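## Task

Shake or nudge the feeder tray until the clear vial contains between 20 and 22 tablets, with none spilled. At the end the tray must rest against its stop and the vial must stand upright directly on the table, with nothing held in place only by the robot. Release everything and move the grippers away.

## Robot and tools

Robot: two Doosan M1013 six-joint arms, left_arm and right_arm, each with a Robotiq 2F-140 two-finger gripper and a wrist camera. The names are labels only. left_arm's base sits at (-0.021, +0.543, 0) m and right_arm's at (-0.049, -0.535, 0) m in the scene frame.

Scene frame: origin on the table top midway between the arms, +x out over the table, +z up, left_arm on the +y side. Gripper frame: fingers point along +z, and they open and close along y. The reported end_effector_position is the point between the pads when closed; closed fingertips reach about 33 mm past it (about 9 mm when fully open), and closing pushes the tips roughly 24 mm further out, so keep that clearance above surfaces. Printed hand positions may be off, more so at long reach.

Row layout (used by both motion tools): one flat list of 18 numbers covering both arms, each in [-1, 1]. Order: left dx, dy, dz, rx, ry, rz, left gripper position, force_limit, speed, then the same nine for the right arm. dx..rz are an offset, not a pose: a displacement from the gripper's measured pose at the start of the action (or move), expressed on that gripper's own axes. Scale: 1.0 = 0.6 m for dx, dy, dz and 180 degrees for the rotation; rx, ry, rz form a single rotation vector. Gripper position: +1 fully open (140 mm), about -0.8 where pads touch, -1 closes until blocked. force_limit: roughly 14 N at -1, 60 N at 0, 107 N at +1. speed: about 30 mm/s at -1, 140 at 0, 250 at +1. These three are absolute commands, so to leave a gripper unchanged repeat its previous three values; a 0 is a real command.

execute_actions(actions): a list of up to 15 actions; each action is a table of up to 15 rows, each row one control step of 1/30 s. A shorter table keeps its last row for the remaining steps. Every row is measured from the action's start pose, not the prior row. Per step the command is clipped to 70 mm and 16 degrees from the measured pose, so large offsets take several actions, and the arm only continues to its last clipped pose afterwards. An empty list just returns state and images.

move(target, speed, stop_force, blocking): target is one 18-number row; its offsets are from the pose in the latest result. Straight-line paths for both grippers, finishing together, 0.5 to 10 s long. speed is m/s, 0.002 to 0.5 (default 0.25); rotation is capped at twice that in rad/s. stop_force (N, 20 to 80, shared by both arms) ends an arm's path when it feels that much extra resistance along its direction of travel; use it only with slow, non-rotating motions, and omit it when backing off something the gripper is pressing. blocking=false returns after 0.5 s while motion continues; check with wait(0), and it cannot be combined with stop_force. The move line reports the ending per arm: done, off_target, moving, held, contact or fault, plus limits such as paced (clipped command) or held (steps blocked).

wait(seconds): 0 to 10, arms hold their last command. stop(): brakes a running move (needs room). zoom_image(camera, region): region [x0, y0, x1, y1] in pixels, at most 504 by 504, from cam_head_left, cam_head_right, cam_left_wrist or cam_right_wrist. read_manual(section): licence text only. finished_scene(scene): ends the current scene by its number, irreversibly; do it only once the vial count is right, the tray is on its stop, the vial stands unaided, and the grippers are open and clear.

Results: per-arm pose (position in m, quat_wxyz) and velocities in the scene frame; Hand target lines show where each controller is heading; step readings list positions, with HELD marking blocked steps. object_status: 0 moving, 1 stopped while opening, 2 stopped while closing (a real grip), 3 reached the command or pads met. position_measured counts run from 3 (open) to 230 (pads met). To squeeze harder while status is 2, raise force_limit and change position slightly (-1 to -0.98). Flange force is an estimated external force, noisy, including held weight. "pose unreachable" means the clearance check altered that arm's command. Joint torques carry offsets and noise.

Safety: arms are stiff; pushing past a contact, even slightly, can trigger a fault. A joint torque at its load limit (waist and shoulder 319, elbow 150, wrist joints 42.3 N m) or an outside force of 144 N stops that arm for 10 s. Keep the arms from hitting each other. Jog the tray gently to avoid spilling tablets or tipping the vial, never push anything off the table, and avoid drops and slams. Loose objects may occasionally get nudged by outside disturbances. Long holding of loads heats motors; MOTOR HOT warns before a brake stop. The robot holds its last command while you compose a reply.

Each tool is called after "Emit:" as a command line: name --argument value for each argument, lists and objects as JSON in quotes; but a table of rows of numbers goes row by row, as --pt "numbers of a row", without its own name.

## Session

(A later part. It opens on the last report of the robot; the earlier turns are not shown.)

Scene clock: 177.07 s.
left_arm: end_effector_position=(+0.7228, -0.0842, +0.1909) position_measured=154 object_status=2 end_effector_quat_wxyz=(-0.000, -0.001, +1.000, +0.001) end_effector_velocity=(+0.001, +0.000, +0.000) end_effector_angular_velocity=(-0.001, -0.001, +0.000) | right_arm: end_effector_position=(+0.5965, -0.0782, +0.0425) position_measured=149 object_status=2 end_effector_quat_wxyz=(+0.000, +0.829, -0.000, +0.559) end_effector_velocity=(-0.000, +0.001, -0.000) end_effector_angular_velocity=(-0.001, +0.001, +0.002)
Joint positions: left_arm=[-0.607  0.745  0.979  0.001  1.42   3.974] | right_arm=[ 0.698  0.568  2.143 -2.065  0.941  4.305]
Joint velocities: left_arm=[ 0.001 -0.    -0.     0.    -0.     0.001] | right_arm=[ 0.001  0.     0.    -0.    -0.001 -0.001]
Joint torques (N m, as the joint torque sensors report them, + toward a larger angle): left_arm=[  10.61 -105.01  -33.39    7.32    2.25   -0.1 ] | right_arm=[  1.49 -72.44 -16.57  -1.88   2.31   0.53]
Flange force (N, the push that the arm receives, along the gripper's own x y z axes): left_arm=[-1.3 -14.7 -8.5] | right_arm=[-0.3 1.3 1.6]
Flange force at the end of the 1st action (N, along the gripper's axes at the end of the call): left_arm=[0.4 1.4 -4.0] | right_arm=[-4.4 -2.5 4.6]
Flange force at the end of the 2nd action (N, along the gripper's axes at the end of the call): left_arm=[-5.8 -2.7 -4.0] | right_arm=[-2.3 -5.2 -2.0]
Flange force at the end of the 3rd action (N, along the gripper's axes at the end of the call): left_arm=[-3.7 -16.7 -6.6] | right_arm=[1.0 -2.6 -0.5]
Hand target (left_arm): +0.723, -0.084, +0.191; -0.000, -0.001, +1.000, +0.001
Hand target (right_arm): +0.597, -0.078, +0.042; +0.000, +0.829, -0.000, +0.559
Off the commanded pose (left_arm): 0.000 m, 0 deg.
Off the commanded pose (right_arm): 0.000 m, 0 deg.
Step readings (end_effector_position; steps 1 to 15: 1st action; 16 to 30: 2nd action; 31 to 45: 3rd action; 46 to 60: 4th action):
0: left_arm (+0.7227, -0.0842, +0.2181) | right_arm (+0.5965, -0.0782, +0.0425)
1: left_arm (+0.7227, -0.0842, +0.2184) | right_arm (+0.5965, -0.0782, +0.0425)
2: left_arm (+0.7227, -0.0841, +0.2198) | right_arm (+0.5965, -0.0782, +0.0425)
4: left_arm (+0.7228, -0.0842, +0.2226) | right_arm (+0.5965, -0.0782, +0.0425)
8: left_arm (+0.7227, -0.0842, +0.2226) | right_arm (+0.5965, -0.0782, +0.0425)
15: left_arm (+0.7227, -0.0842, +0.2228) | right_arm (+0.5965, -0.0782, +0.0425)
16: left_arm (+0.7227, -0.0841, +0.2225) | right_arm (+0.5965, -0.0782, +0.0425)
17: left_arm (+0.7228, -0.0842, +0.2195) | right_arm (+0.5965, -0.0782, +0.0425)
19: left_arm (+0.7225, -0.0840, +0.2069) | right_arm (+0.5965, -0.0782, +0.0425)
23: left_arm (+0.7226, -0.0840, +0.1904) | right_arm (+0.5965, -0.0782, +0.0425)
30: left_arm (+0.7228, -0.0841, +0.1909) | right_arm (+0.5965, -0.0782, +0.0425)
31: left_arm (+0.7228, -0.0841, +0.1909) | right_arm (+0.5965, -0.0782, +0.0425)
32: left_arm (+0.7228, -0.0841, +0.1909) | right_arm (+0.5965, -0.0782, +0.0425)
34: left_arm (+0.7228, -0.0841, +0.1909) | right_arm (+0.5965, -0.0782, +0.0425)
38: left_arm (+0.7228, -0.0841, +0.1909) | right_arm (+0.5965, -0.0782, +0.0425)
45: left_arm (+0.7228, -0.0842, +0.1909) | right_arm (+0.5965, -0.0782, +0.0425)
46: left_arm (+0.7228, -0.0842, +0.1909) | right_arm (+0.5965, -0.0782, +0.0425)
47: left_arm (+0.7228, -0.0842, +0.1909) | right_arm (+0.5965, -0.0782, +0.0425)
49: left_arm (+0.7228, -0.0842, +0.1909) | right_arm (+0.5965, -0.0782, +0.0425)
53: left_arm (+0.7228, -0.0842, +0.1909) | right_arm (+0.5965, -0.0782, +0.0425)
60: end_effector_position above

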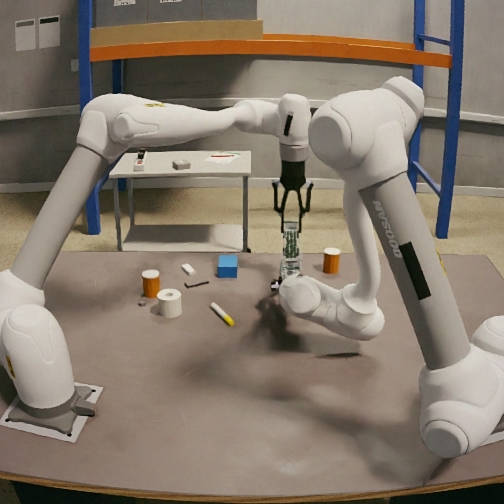

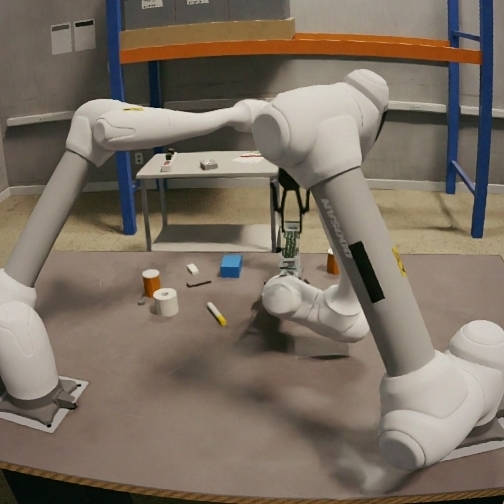

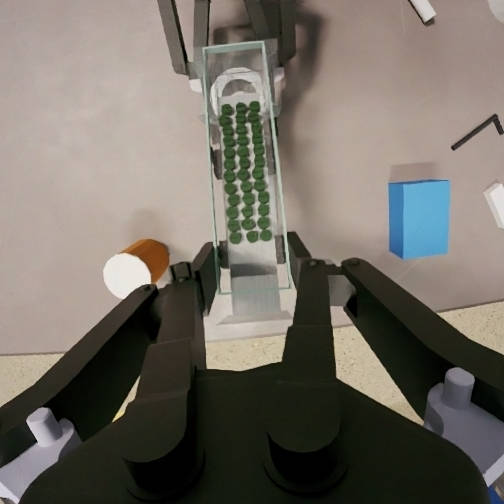

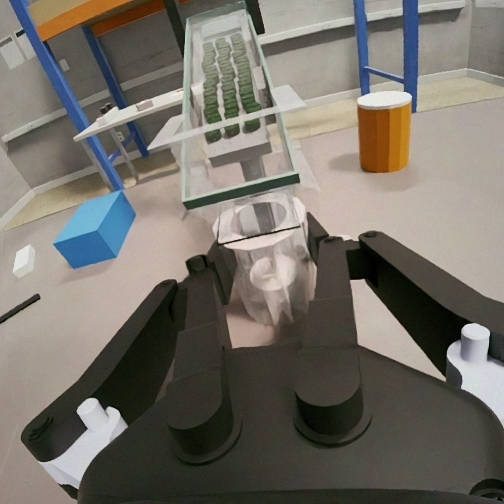

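Emit:
execute_actions --actions '[[[0,-0.001,0,0,0,0,-1,-1,-1, 0,0,0,0,0,0,-1,-0.6,-0.6],[0,-0.001,0,0,0,0,-1,-1,-1, 0,0,0,0,0,0,-1,-0.6,-0.6],[0,-0.001,0,0,0,0,-1,-1,-1, 0,0,0,0,0,0,-1,-0.6,-0.6],[0,-0.001,0,0,0,0,-1,-1,-1, 0,0,0,0,0,0,-1,-0.6,-0.6],[0,-0.001,0,0,0,0,-0.98,-0.8,-1, 0,0,0,0,0,0,-1,-0.6,-0.6]],[[-0.0005,0,-0.0002,0,0,0,-0.98,-0.8,-1, 0,0,0,0,0,0,-1,-0.6,-0.6],[-0.001,0,-0.00035,0,0,0,-0.98,-0.8,-1, 0,0,0,0,0,0,-1,-0.6,-0.6],[-0.0015,0,-0.0005,0,0,0,-0.98,-0.8,-1, 0,0,0,0,0,0,-1,-0.6,-0.6],[-0.002,0,-0.0007,0,0,0,-0.98,-0.8,-1, 0,0,0,0,0,0,-1,-0.6,-0.6],[-0.0025,0,-0.0009,0,0,0,-0.98,-0.8,-1, 0,0,0,0,0,0,-1,-0.6,-0.6],[-0.003,0,-0.001,0,0,0,-0.98,-0.8,-1, 0,0,0,0,0,0,-1,-0.6,-0.6],[-0.0035,0,-0.0012,0,0,0,-0.98,-0.8,-1, 0,0,0,0,0,0,-1,-0.6,-0.6],[-0.004,0,-0.0014,0,0,0,-0.98,-0.8,-1, 0,0,0,0,0,0,-1,-0.6,-0.6],[-0.0045,0,-0.0016,0,0,0,-0.98,-0.8,-1, 0,0,0,0,0,0,-1,-0.6,-0.6],[-0.005,0,-0.0017,0,0,0,-0.98,-0.8,-1, 0,0,0,0,0,0,-1,-0.6,-0.6]],[[-0.0005,0,-0.0002,0,0,0,-0.98,-0.8,-1, 0,0,0,0,0,0,-1,-0.6,-0.6],[-0.001,0,-0.00035,0,0,0,-0.98,-0.8,-1, 0,0,0,0,0,0,-1,-0.6,-0.6],[-0.0015,0,-0.0005,0,0,0,-0.98,-0.8,-1, 0,0,0,0,0,0,-1,-0.6,-0.6],[-0.002,0,-0.0007,0,0,0,-0.98,-0.8,-1, 0,0,0,0,0,0,-1,-0.6,-0.6],[-0.0025,0,-0.0009,0,0,0,-0.98,-0.8,-1, 0,0,0,0,0,0,-1,-0.6,-0.6],[-0.003,0,-0.001,0,0,0,-0.98,-0.8,-1, 0,0,0,0,0,0,-1,-0.6,-0.6],[-0.0035,0,-0.0012,0,0,0,-0.98,-0.8,-1, 0,0,0,0,0,0,-1,-0.6,-0.6],[-0.004,0,-0.0014,0,0,0,-0.98,-0.8,-1, 0,0,0,0,0,0,-1,-0.6,-0.6],[-0.0045,0,-0.0016,0,0,0,-0.98,-0.8,-1, 0,0,0,0,0,0,-1,-0.6,-0.6],[-0.005,0,-0.0017,0,0,0,-0.98,-0.8,-1, 0,0,0,0,0,0,-1,-0.6,-0.6]]]'

Scene clock: 192.90 s.
left_arm: end_effector_position=(+0.7288, -0.0848, +0.1929) position_measured=156 object_status=2 end_effector_quat_wxyz=(-0.000, -0.001, +1.000, +0.001) end_effector_velocity=(-0.000, -0.000, +0.000) end_effector_angular_velocity=(-0.000, -0.000, +0.001) | right_arm: end_effector_position=(+0.5965, -0.0782, +0.0425) position_measured=149 object_status=2 end_effector_quat_wxyz=(+0.000, +0.829, -0.000, +0.559) end_effector_velocity=(+0.001, +0.001, +0.001) end_effector_angular_velocity=(+0.001, -0.002, +0.000)
Joint positions: left_arm=[-0.604  0.754  0.959  0.001  1.43   3.977] | right_arm=[ 0.698  0.568  2.143 -2.065  0.941  4.305]
Joint velocities: left_arm=[-0.     0.    -0.001  0.     0.    -0.001] | right_arm=[-0.     0.    -0.001 -0.001  0.001  0.001]
Joint torques (N m, as the joint torque sensors report them, + toward a larger angle): left_arm=[  15.16 -120.87  -60.43    9.03  -11.63   -0.57] | right_arm=[ -0.56 -72.68 -15.27  -1.85   2.25   0.52]
Flange force (N, the push that the arm receives, along the gripper's own x y z axes): left_arm=[34.3 8.9 9.0] | right_arm=[-1.1 -3.0 0.8]
Flange force at the end of the 1st action (N, along the gripper's axes at the end of the call): left_arm=[-0.7 2.9 -12.9] | right_arm=[-7.5 -5.0 9.1]
Flange force at the end of the 2nd action (N, along the gripper's axes at the end of the call): left_arm=[29.8 11.7 8.6] | right_arm=[-2.4 -4.6 -0.1]
Hand target (left_arm): +0.729, -0.085, +0.193; -0.000, -0.001, +1.000, +0.001
Hand target (right_arm): +0.597, -0.078, +0.042; +0.000, +0.829, -0.000, +0.559
Off the commanded pose (left_arm): 0.000 m, 0 deg.
Off the commanded pose (right_arm): 0.000 m, 0 deg.
Step readings (end_effector_position; steps 1 to 15: 1st action; 16 to 30: 2nd action; 31 to 45: 3rd action):
0: left_arm (+0.7228, -0.0842, +0.1909) | right_arm (+0.5965, -0.0782, +0.0425)
1: left_arm (+0.7229, -0.0842, +0.1910) | right_arm (+0.5965, -0.0782, +0.0425)
2: left_arm (+0.7230, -0.0845, +0.1911) | right_arm (+0.5965, -0.0782, +0.0425)
4: left_arm (+0.7229, -0.0845, +0.1911) | right_arm (+0.5965, -0.0782, +0.0425)
8: left_arm (+0.7229, -0.0847, +0.1910) | right_arm (+0.5965, -0.0782, +0.0425)
15: left_arm (+0.7228, -0.0847, +0.1910) | right_arm (+0.5965, -0.0782, +0.0425)
16: left_arm (+0.7229, -0.0848, +0.1910) | right_arm (+0.5965, -0.0782, +0.0425)
17: left_arm (+0.7230, -0.0848, +0.1910) | right_arm (+0.5965, -0.0782, +0.0425)
19: left_arm (+0.7233, -0.0848, +0.1911) | right_arm (+0.5965, -0.0782, +0.0425)
23: left_arm (+0.7247, -0.0848, +0.1915) | right_arm (+0.5965, -0.0782, +0.0425)
30: left_arm (+0.7258, -0.0848, +0.1919) | right_arm (+0.5965, -0.0782, +0.0425)
31: left_arm (+0.7258, -0.0848, +0.1919) | right_arm (+0.5965, -0.0782, +0.0425)
32: left_arm (+0.7261, -0.0848, +0.1920) | right_arm (+0.5965, -0.0782, +0.0425)
34: left_arm (+0.7267, -0.0848, +0.1922) | right_arm (+0.5965, -0.0782, +0.0425)
38: left_arm (+0.7279, -0.0848, +0.1926) | right_arm (+0.5965, -0.0782, +0.0425)
45: end_effector_position above

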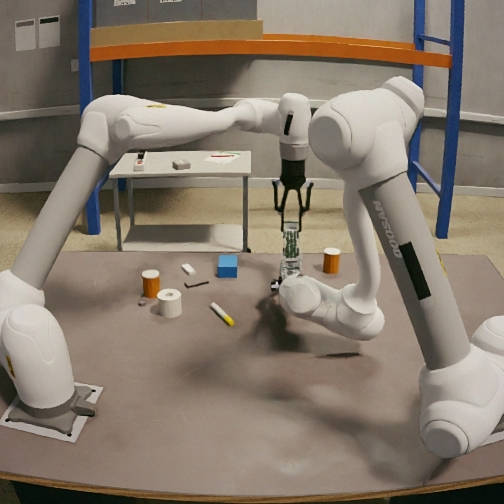

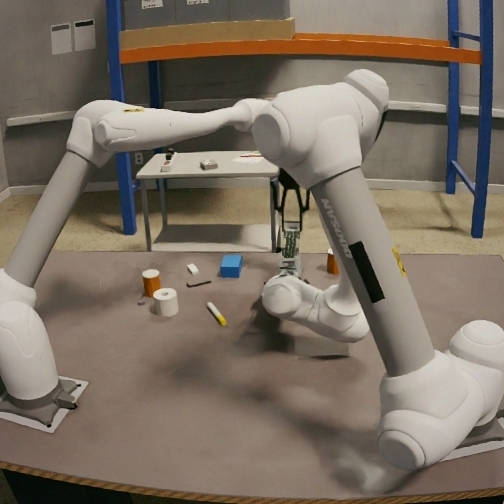

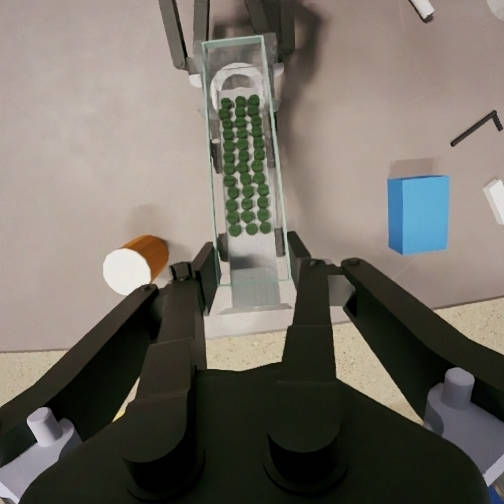

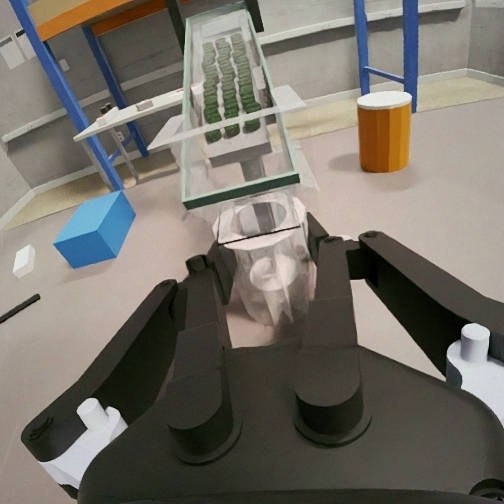

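Emit:
execute_actions --actions '[[[0.001,0,0,0,0,0,0.5,-0.8,0.3, 0,0,0,0,0,0,-1,-0.6,-0.6]]]'

Emit:
move --target '[-0.15,0,-0.05,0,0.08,0,0.5,-0.8,0.3, 0,0,0,0,0,0,-1,-0.6,-0.6]' --speed 0.2

Emit:
zoom_image --camera "cam_left_wrist" --region '[130, 60, 370, 300]'

Scene clock: 203.13 s.
left_arm: end_effector_position=(+0.7282, -0.0848, +0.1929) position_measured=66 object_status=0 end_effector_quat_wxyz=(-0.000, -0.001, +1.000, +0.001) end_effector_velocity=(-0.000, +0.000, +0.000) end_effector_angular_velocity=(+0.001, +0.001, -0.002) | right_arm: end_effector_position=(+0.5965, -0.0782, +0.0425) position_measured=149 object_status=2 end_effector_quat_wxyz=(+0.000, +0.829, -0.000, +0.559) end_effector_velocity=(+0.000, +0.000, +0.001) end_effector_angular_velocity=(-0.000, -0.001, +0.001)
Joint positions: left_arm=[-0.604  0.753  0.961  0.001  1.429  3.977] | right_arm=[ 0.698  0.568  2.143 -2.065  0.941  4.305]
Joint velocities: left_arm=[ 0.    -0.    -0.     0.     0.001  0.002] | right_arm=[ 0.     0.    -0.    -0.001  0.001 -0.   ]
Joint torques (N m, as the joint torque sensors report them, + toward a larger angle): left_arm=[   1.55 -111.48  -39.41    4.11   -0.56    0.25] | right_arm=[  1.43 -73.94 -15.63  -1.69   2.31   0.64]
Flange force (N, the push that the arm receives, along the gripper's own x y z axes): left_arm=[-3.6 -5.1 -3.3] | right_arm=[-1.9 -0.8 4.5]
Hand target (left_arm): +0.728, -0.085, +0.193; -0.000, -0.001, +1.000, +0.001
Hand target (right_arm): +0.597, -0.078, +0.042; +0.000, +0.829, -0.000, +0.559
Off the commanded pose (left_arm): 0.000 m, 0 deg.
Off the commanded pose (right_arm): 0.000 m, 0 deg.
Step readings (end_effector_position):
0: left_arm (+0.7288, -0.0848, +0.1929) | right_arm (+0.5965, -0.0782, +0.0425)
1: left_arm (+0.7288, -0.0848, +0.1929) | right_arm (+0.5965, -0.0782, +0.0425)
2: left_arm (+0.7290, -0.0848, +0.1930) | right_arm (+0.5965, -0.0782, +0.0425)
4: left_arm (+0.7289, -0.0847, +0.1931) | right_arm (+0.5965, -0.0782, +0.0425)
8: left_arm (+0.7285, -0.0848, +0.1929) | right_arm (+0.5965, -0.0782, +0.0425)
15: end_effector_position above

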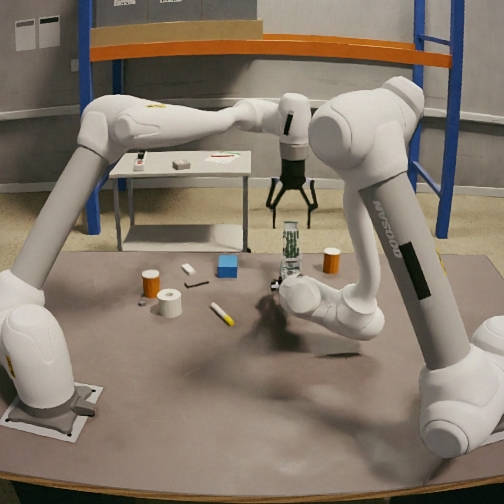

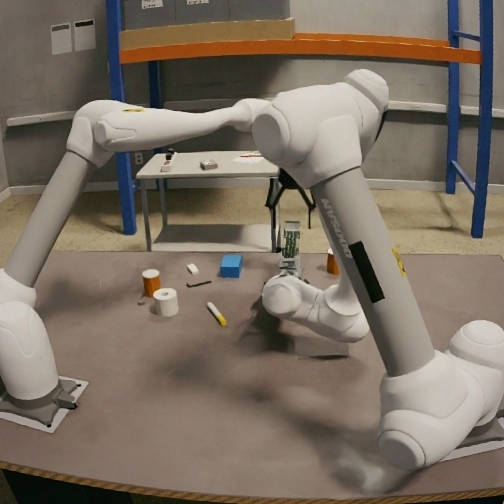

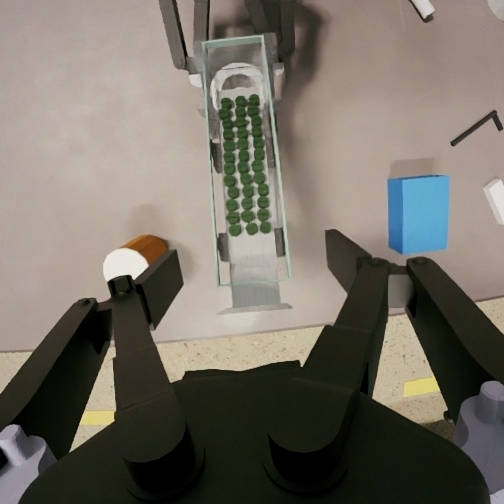

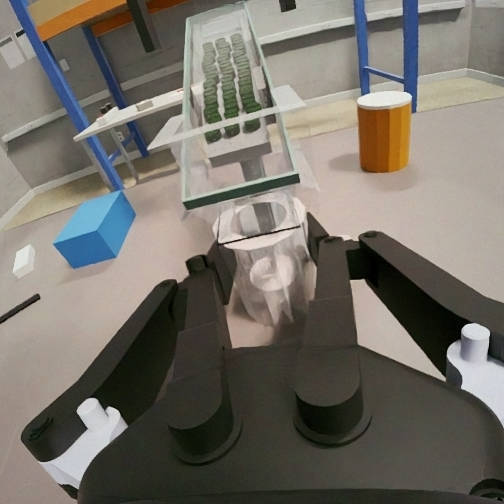

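Scene clock: 204.27 s.
left_arm: end_effector_position=(+0.8174, -0.0840, +0.2226) position_measured=66 object_status=3 end_effector_quat_wxyz=(-0.123, -0.001, +0.992, -0.001) end_effector_velocity=(+0.001, -0.002, -0.004) end_effector_angular_velocity=(-0.003, +0.001, +0.002) | right_arm: end_effector_position=(+0.5965, -0.0782, +0.0425) position_measured=149 object_status=2 end_effector_quat_wxyz=(+0.000, +0.829, -0.000, +0.559) end_effector_velocity=(-0.001, +0.000, -0.001) end_effector_angular_velocity=(+0.001, +0.002, +0.000)
Joint positions: left_arm=[-0.5    1.214  0.036 -0.168  2.084  4.013] | right_arm=[ 0.698  0.568  2.143 -2.065  0.941  4.305]
Joint velocities: left_arm=[-0.     0.034 -0.063 -0.006  0.027 -0.008] | right_arm=[ 0.001 -0.     0.     0.001 -0.002  0.001]
Joint torques (N m, as the joint torque sensors report them, + toward a larger angle): left_arm=[  -1.65 -151.51  -37.46    3.71    0.36   -0.13] | right_arm=[  2.36 -72.52 -14.99  -1.2    2.2    0.4 ]
Flange force (N, the push that the arm receives, along the gripper's own x y z axes): left_arm=no reading | right_arm=[-0.1 1.1 5.2]
Hand target (left_arm): +0.817, -0.084, +0.223; -0.123, -0.001, +0.992, -0.001
Hand target (right_arm): +0.597, -0.078, +0.042; +0.000, +0.829, -0.000, +0.559
Off the commanded pose (left_arm): 0.001 m, 0 deg.
Off the commanded pose (right_arm): 0.000 m, 0 deg.
elbow stopped short (left arm): the move would have taken joint 3 (elbow) straighter than the controller allows; a more bent joint 3 avoids this.
move: done

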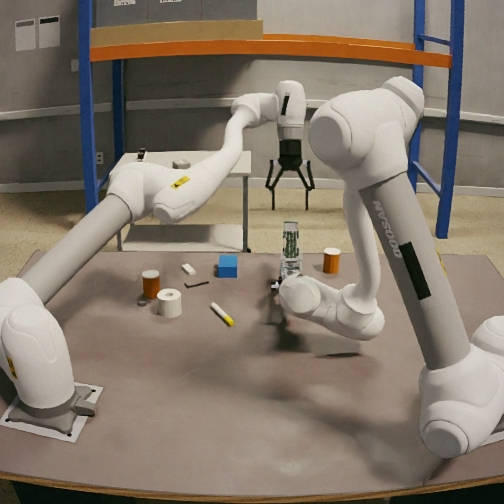

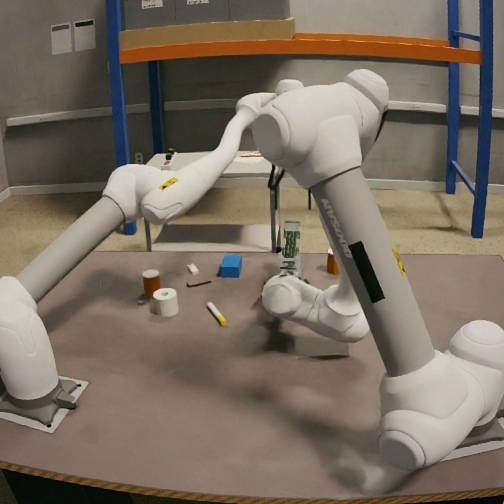

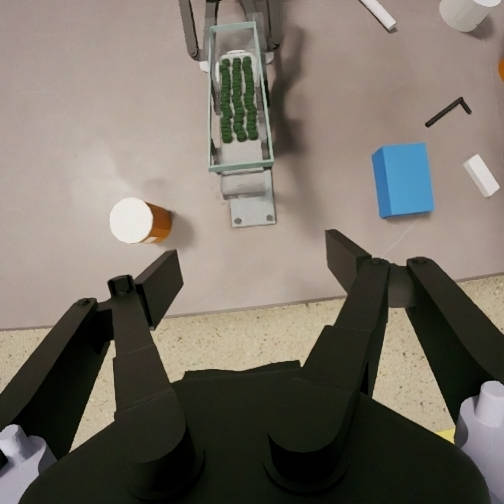

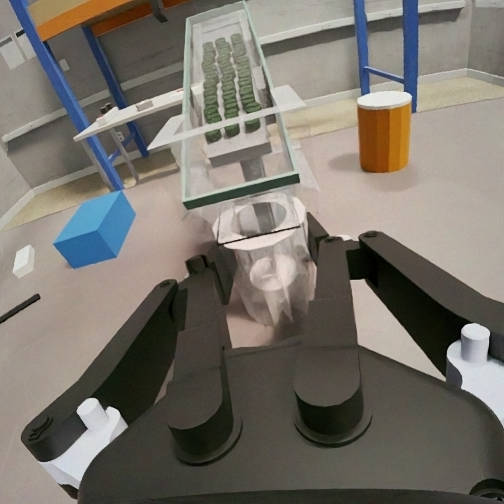

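Region (130, 60, 370, 300) of cam_left_wrist's 504x504 image, scaled by 2.100, with more detail than that image has.

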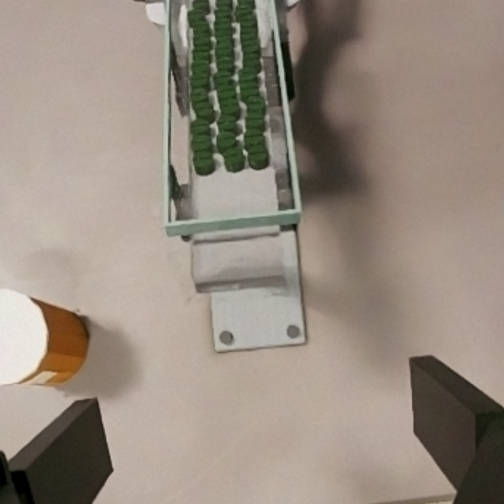

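Emit:
move --target '[0.0713,-0.0013,0.074,0,-0.19,0,0.3,-0.8,0.3, 0,0,0,0,0,0,-1,-0.6,-0.6]' --speed 0.12

Emit:
zoom_image --camera "cam_left_wrist" --region '[150, 150, 350, 350]'

Scene clock: 217.23 s.
left_arm: end_effector_position=(+0.7653, -0.0850, +0.1896) position_measured=91 object_status=3 end_effector_quat_wxyz=(+0.174, -0.002, +0.985, -0.001) end_effector_velocity=(-0.000, +0.001, -0.001) end_effector_angular_velocity=(+0.002, +0.001, +0.001) | right_arm: end_effector_position=(+0.5965, -0.0782, +0.0425) position_measured=149 object_status=2 end_effector_quat_wxyz=(+0.000, +0.829, -0.000, +0.559) end_effector_velocity=(+0.000, +0.000, +0.000) end_effector_angular_velocity=(+0.001, -0.000, -0.001)
Joint positions: left_arm=[-0.66   0.656  1.172  0.28   1.078  3.815] | right_arm=[ 0.698  0.568  2.143 -2.065  0.941  4.305]
Joint velocities: left_arm=[ 0.001 -0.     0.002  0.     0.    -0.   ] | right_arm=[-0.    -0.    -0.001  0.001 -0.    -0.   ]
Joint torques (N m, as the joint torque sensors report them, + toward a larger angle): left_arm=[  -1.01 -103.5   -41.09    3.92   -0.95   -0.04] | right_arm=[ -0.22 -74.66 -13.75  -1.77   2.45   0.61]
Flange force (N, the push that the arm receives, along the gripper's own x y z axes): left_arm=[-0.6 1.6 -0.8] | right_arm=[-2.8 -6.4 5.1]
Hand target (left_arm): +0.765, -0.085, +0.190; +0.175, -0.002, +0.985, -0.001
Hand target (right_arm): +0.597, -0.078, +0.042; +0.000, +0.829, -0.000, +0.559
Off the commanded pose (left_arm): 0.000 m, 0 deg.
Off the commanded pose (right_arm): 0.000 m, 0 deg.
move: done

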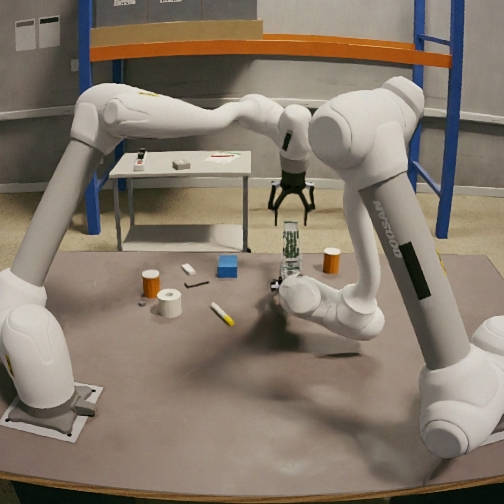

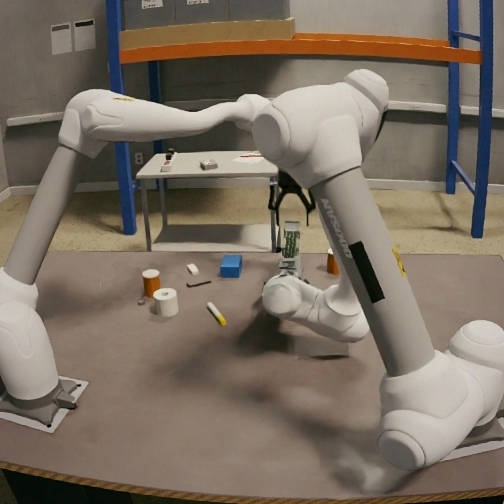

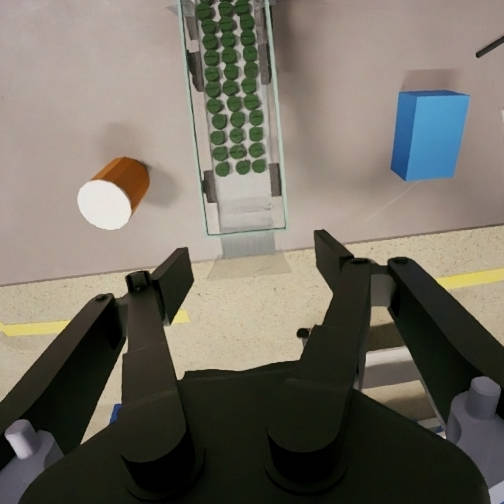

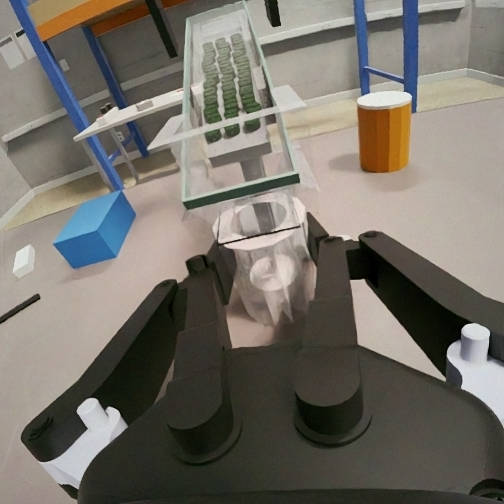

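Region (150, 150, 350, 350) of cam_left_wrist's 504x504 image, scaled by 2.520, with more detail than that image has.

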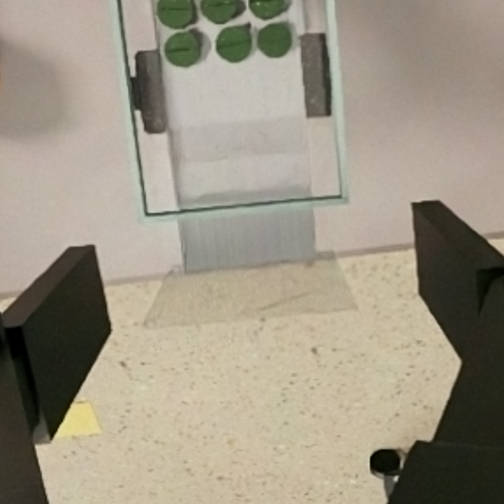

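Emit:
move --target '[0,0,-0.06,0,0,0,0.3,-0.8,0.3, 0,0,0,0,0,0,-1,-0.6,-0.6]' --speed 0.2

Emit:
move --target '[-0.056,0.175,0.027,0.329,0.1,-0.058,1,-0.8,0.3, 0,0,0,0,0,0,-1,-0.6,-0.6]' --speed 0.3

Scene clock: 237.37 s.
left_arm: end_effector_position=(+0.7528, -0.0850, +0.2233) position_measured=91 object_status=3 end_effector_quat_wxyz=(+0.174, -0.002, +0.985, -0.001) end_effector_velocity=(+0.000, +0.000, +0.000) end_effector_angular_velocity=(+0.000, +0.000, -0.000) | right_arm: end_effector_position=(+0.5965, -0.0782, +0.0425) position_measured=149 object_status=2 end_effector_quat_wxyz=(+0.000, +0.829, -0.000, +0.559) end_effector_velocity=(-0.000, +0.000, -0.000) end_effector_angular_velocity=(+0.002, +0.002, +0.000)
Joint positions: left_arm=[-0.67   0.627  1.159  0.276  1.121  3.818] | right_arm=[ 0.698  0.568  2.143 -2.065  0.941  4.305]
Joint velocities: left_arm=[ 0.  0. -0. -0.  0.  0.] | right_arm=[ 0.     0.    -0.    -0.    -0.002  0.001]
Joint torques (N m, as the joint torque sensors report them, + toward a larger angle): left_arm=[  -0.11 -101.08  -39.47    4.62   -1.07   -0.06] | right_arm=[  0.34 -71.49 -15.    -1.83   2.61   0.43]
Flange force (N, the push that the arm receives, along the gripper's own x y z axes): left_arm=[-4.6 -3.2 -2.0] | right_arm=[1.4 -1.8 1.0]
Hand target (left_arm): +0.753, -0.085, +0.223; +0.174, -0.002, +0.985, -0.001
Hand target (right_arm): +0.597, -0.078, +0.042; +0.000, +0.829, -0.000, +0.559
Off the commanded pose (left_arm): 0.000 m, 0 deg.
Off the commanded pose (right_arm): 0.000 m, 0 deg.
move: done

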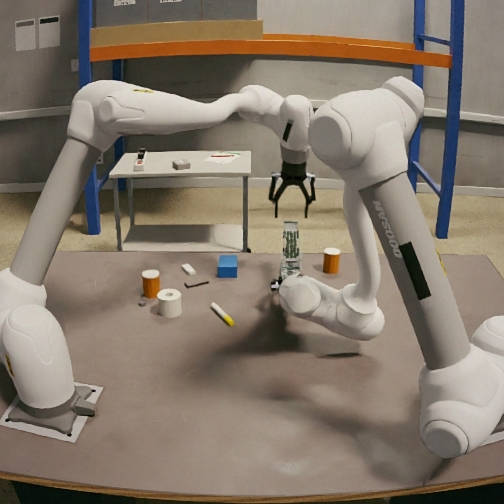

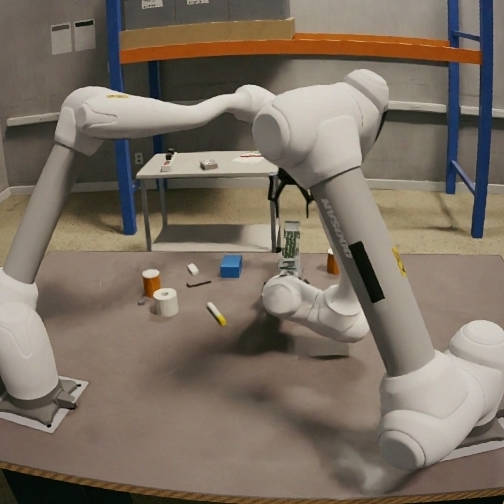

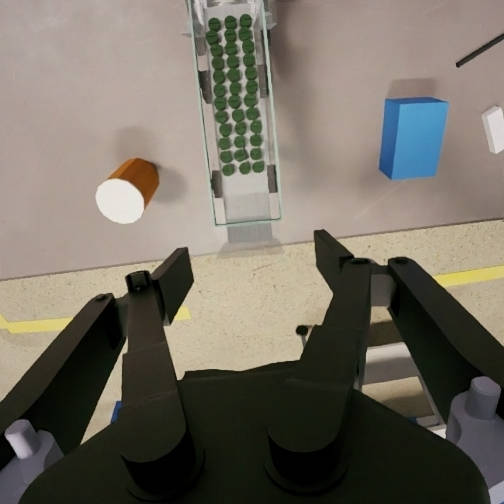

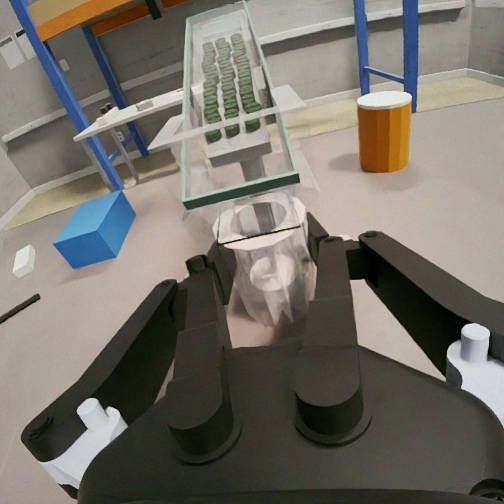

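Scene clock: 239.57 s.
left_arm: end_effector_position=(+0.7900, +0.0197, +0.2202) position_measured=3 object_status=3 end_effector_quat_wxyz=(+0.003, -0.000, +0.866, -0.501) end_effector_velocity=(-0.000, -0.001, +0.001) end_effector_angular_velocity=(-0.001, -0.001, -0.002) | right_arm: end_effector_position=(+0.5965, -0.0782, +0.0425) position_measured=149 object_status=2 end_effector_quat_wxyz=(+0.000, +0.829, -0.000, +0.559) end_effector_velocity=(+0.000, -0.000, -0.000) end_effector_angular_velocity=(-0.002, +0.000, +0.000)
Joint positions: left_arm=[-0.195  0.609  1.476 -1.224  1.058  5.051] | right_arm=[ 0.698  0.568  2.143 -2.065  0.941  4.305]
Joint velocities: left_arm=[-0.    -0.    -0.001 -0.     0.001  0.001] | right_arm=[-0.001  0.    -0.    -0.    -0.    -0.002]
Joint torques (N m, as the joint torque sensors report them, + toward a larger angle): left_arm=[ -0.6  -87.55 -33.01  -0.46   0.61   0.09] | right_arm=[  0.91 -74.36 -14.62  -1.79   2.27   0.19]
Flange force (N, the push that the arm receives, along the gripper's own x y z axes): left_arm=[3.6 -4.3 -4.4] | right_arm=[-3.2 -3.0 5.3]
Hand target (left_arm): +0.790, +0.020, +0.220; +0.003, -0.000, +0.866, -0.501
Hand target (right_arm): +0.597, -0.078, +0.042; +0.000, +0.829, -0.000, +0.559
Off the commanded pose (left_arm): 0.001 m, 0 deg.
Off the commanded pose (right_arm): 0.000 m, 0 deg.
move: done

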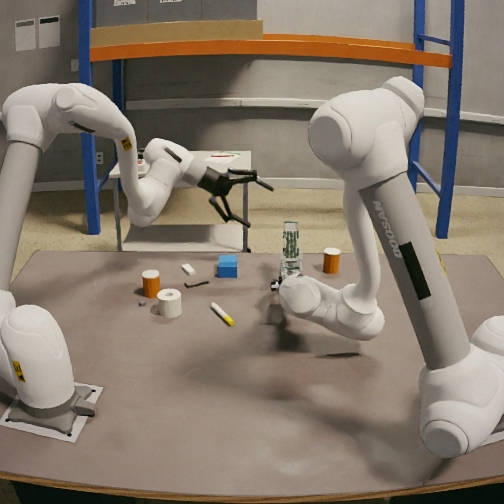

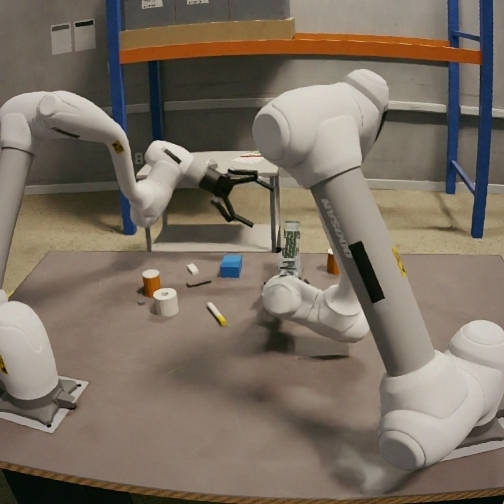

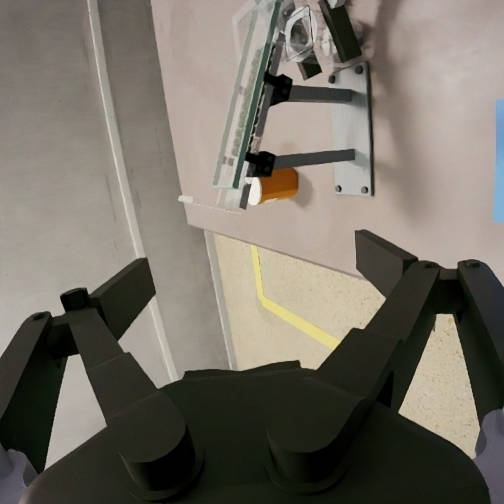

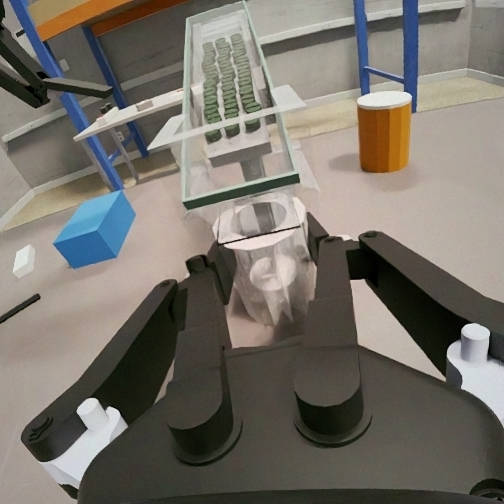

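Emit:
zoom_image --camera "cam_left_wrist" --region '[165, 100, 315, 250]'

Emit:
zoom_image --camera "cam_left_wrist" --region '[220, 0, 380, 160]'

Region (165, 100, 315, 250) of cam_left_wrist's 504x504 image, scaled by 3.360, with more detail than that image has.

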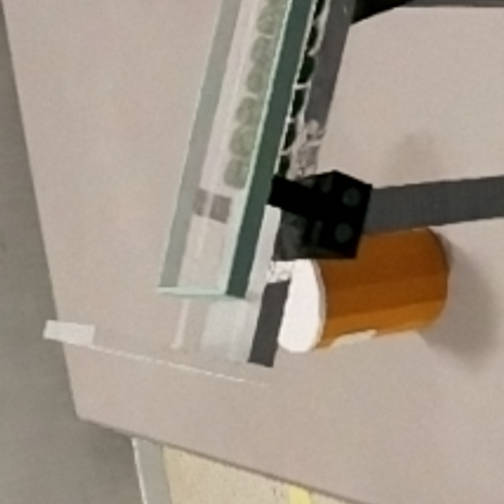

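Region (220, 0, 380, 160) of cam_left_wrist's 504x504 image, scaled by 3.150, with more detail than that image has.

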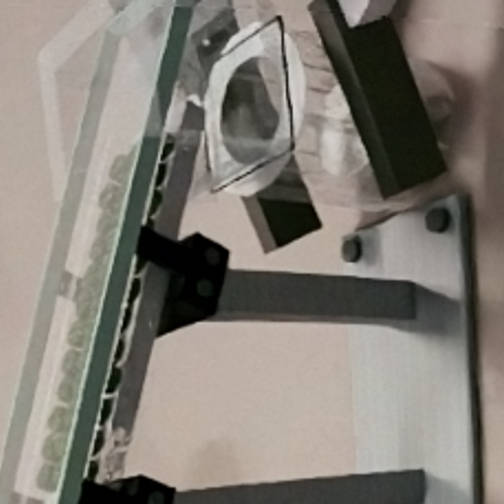

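Emit:
move --target '[0.13,-0.203,0.0845,-0.329,-0.1,0.058,-1,-0.8,0.3, 0,0,0,0,0,0,-1,-0.6,-0.6]' --speed 0.3

Scene clock: 256.77 s.
left_arm: end_effector_position=(+0.7116, -0.0850, +0.2992) position_measured=231 object_status=3 end_effector_quat_wxyz=(+0.174, -0.002, +0.985, -0.001) end_effector_velocity=(+0.001, +0.001, +0.001) end_effector_angular_velocity=(+0.000, -0.001, +0.001) | right_arm: end_effector_position=(+0.5965, -0.0782, +0.0425) position_measured=149 object_status=2 end_effector_quat_wxyz=(+0.000, +0.829, -0.000, +0.559) end_effector_velocity=(+0.000, -0.000, -0.000) end_effector_angular_velocity=(+0.002, +0.001, -0.001)
Joint positions: left_arm=[-0.703  0.553  1.141  0.273  1.218  3.811] | right_arm=[ 0.698  0.568  2.143 -2.065  0.941  4.305]
Joint velocities: left_arm=[ 0.001 -0.    -0.001  0.     0.001  0.001] | right_arm=[-0.001 -0.    -0.     0.001 -0.002  0.002]
Joint torques (N m, as the joint torque sensors report them, + toward a larger angle): left_arm=[ -2.63 -94.5  -40.43   4.8   -1.34   0.34] | right_arm=[  0.25 -73.85 -15.33  -1.61   2.22   0.76]
Flange force (N, the push that the arm receives, along the gripper's own x y z axes): left_arm=[-4.4 0.4 -2.7] | right_arm=[-2.1 -2.8 3.3]
Hand target (left_arm): +0.712, -0.085, +0.299; +0.174, -0.002, +0.985, -0.001
Hand target (right_arm): +0.597, -0.078, +0.042; +0.000, +0.829, -0.000, +0.559
Off the commanded pose (left_arm): 0.001 m, 0 deg.
Off the commanded pose (right_arm): 0.000 m, 0 deg.
move: done

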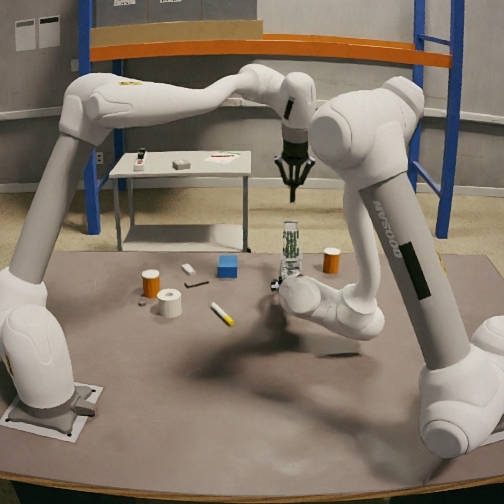

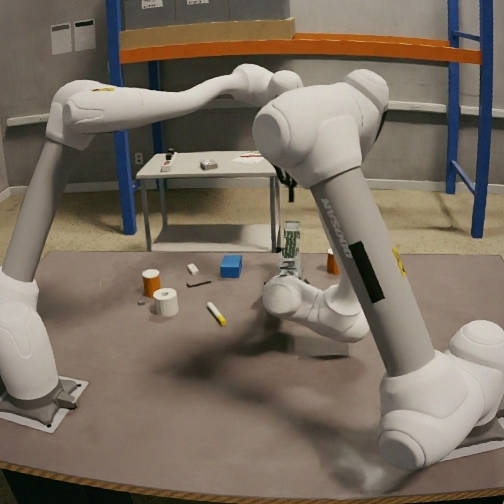

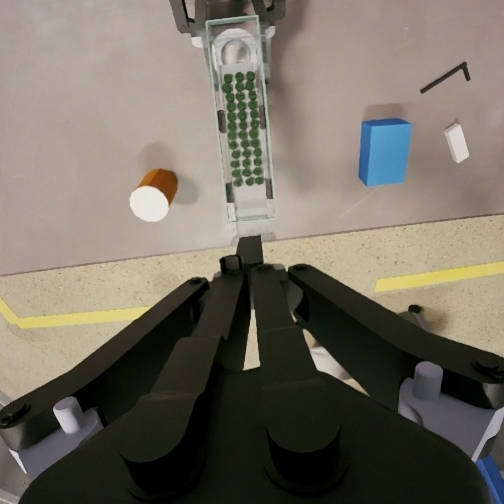

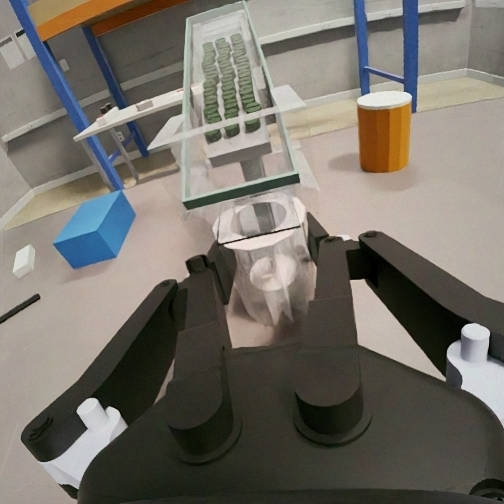

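Emit:
move --target '[0.0336,0,0.1265,0,0,0,-1,-0.8,0.3, 0,0,0,0,0,0,-1,-0.6,-0.6]' --speed 0.1

Emit:
move --target '[-0.04,0,0,0,0,0,-1,-0.8,0.3, 0,0,0,0,0,0,-1,-0.6,-0.6]' --speed 0.015 --stop_force 20

Scene clock: 262.03 s.
left_arm: end_effector_position=(+0.7189, -0.0851, +0.2208) position_measured=231 object_status=3 end_effector_quat_wxyz=(+0.174, -0.002, +0.985, -0.001) end_effector_velocity=(+0.001, -0.000, +0.001) end_effector_angular_velocity=(-0.001, -0.001, +0.000) | right_arm: end_effector_position=(+0.5965, -0.0782, +0.0425) position_measured=149 object_status=2 end_effector_quat_wxyz=(+0.000, +0.829, -0.000, +0.559) end_effector_velocity=(-0.000, +0.000, -0.000) end_effector_angular_velocity=(+0.000, +0.001, +0.001)
Joint positions: left_arm=[-0.697  0.587  1.229  0.287  1.099  3.78 ] | right_arm=[ 0.698  0.568  2.143 -2.065  0.941  4.305]
Joint velocities: left_arm=[ 0.     0.    -0.001 -0.    -0.     0.   ] | right_arm=[ 0.    -0.     0.    -0.    -0.001  0.   ]
Joint torques (N m, as the joint torque sensors report them, + toward a larger angle): left_arm=[  0.61 -96.02 -39.32   4.42  -0.51   0.06] | right_arm=[  2.12 -72.27 -15.16  -1.72   2.29   0.42]
Flange force (N, the push that the arm receives, along the gripper's own x y z axes): left_arm=[-1.6 -0.8 -3.6] | right_arm=[0.6 0.5 3.9]
Hand target (left_arm): +0.719, -0.085, +0.221; +0.174, -0.002, +0.985, -0.001
Hand target (right_arm): +0.597, -0.078, +0.042; +0.000, +0.829, -0.000, +0.559
Off the commanded pose (left_arm): 0.000 m, 0 deg.
Off the commanded pose (right_arm): 0.000 m, 0 deg.
move: done

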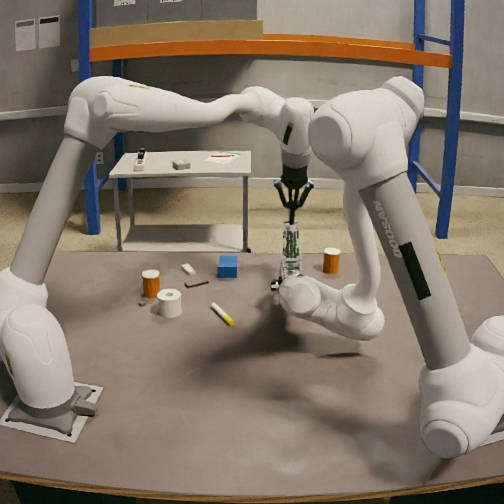

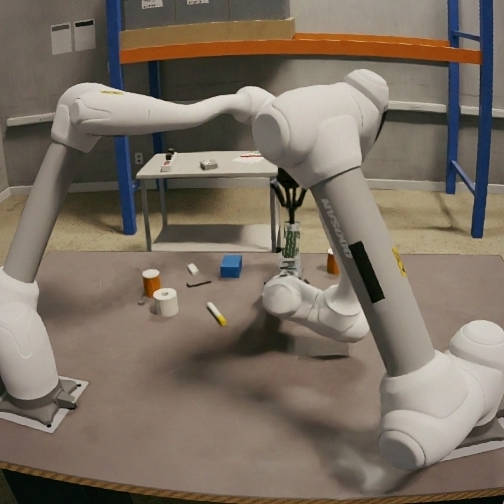

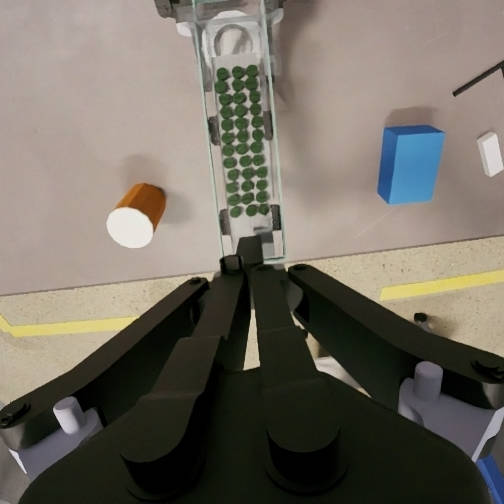

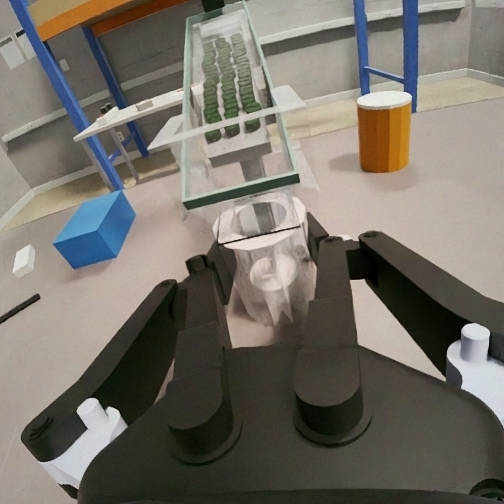

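Scene clock: 263.17 s.
left_arm: end_effector_position=(+0.7302, -0.0850, +0.2247) position_measured=231 object_status=3 end_effector_quat_wxyz=(+0.174, -0.002, +0.985, -0.001) end_effector_velocity=(-0.001, -0.000, +0.001) end_effector_angular_velocity=(-0.001, -0.001, +0.001) | right_arm: end_effector_position=(+0.5965, -0.0782, +0.0425) position_measured=149 object_status=2 end_effector_quat_wxyz=(+0.000, +0.829, -0.000, +0.559) end_effector_velocity=(+0.001, -0.000, +0.000) end_effector_angular_velocity=(+0.001, +0.000, -0.001)
Joint positions: left_arm=[-0.688  0.599  1.202  0.282  1.112  3.795] | right_arm=[ 0.698  0.568  2.143 -2.065  0.941  4.305]
Joint velocities: left_arm=[-0.001 -0.002  0.002  0.001 -0.001 -0.002] | right_arm=[-0.001  0.    -0.001  0.001 -0.001 -0.   ]
Joint torques (N m, as the joint torque sensors report them, + toward a larger angle): left_arm=[ 20.85 -96.9  -52.04  11.55  -7.75  -0.14] | right_arm=[  0.09 -74.9  -14.84  -1.55   2.41   0.51]
Flange force (N, the push that the arm receives, along the gripper's own x y z axes): left_arm=[32.8 2.0 -13.1] | right_arm=[-3.8 -4.0 5.0]
Hand target (left_arm): +0.730, -0.085, +0.225; +0.174, -0.002, +0.985, -0.001
Hand target (right_arm): +0.597, -0.078, +0.042; +0.000, +0.829, -0.000, +0.559
Off the commanded pose (left_arm): 0.012 m, 0 deg.
Off the commanded pose (right_arm): 0.000 m, 0 deg.
move: contact (left_arm)

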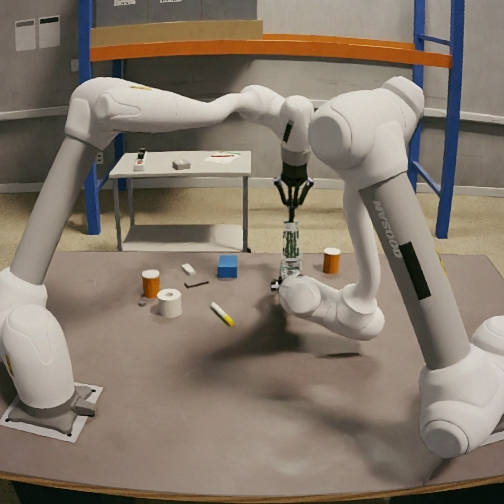

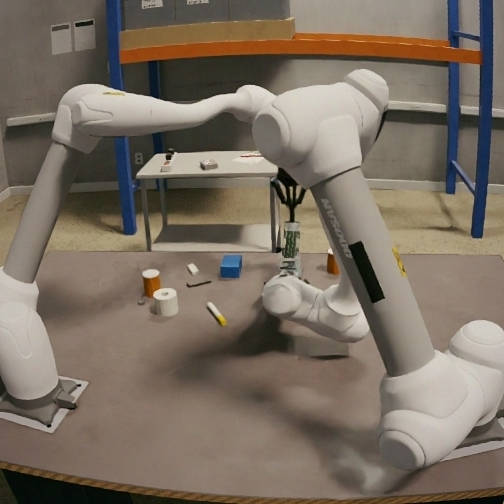

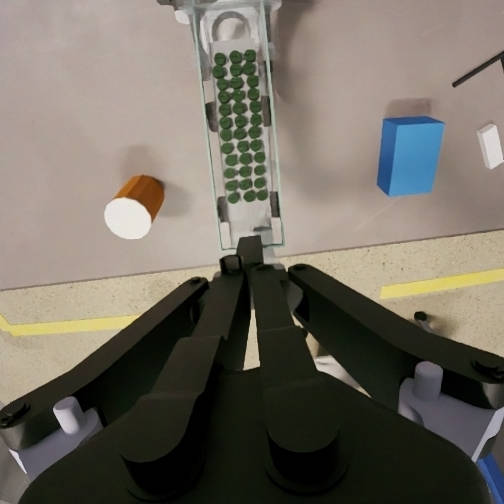

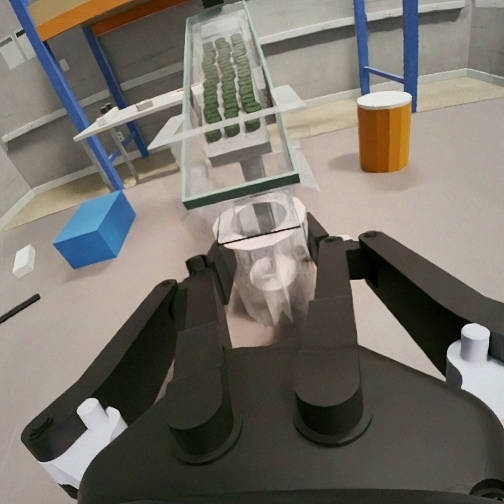

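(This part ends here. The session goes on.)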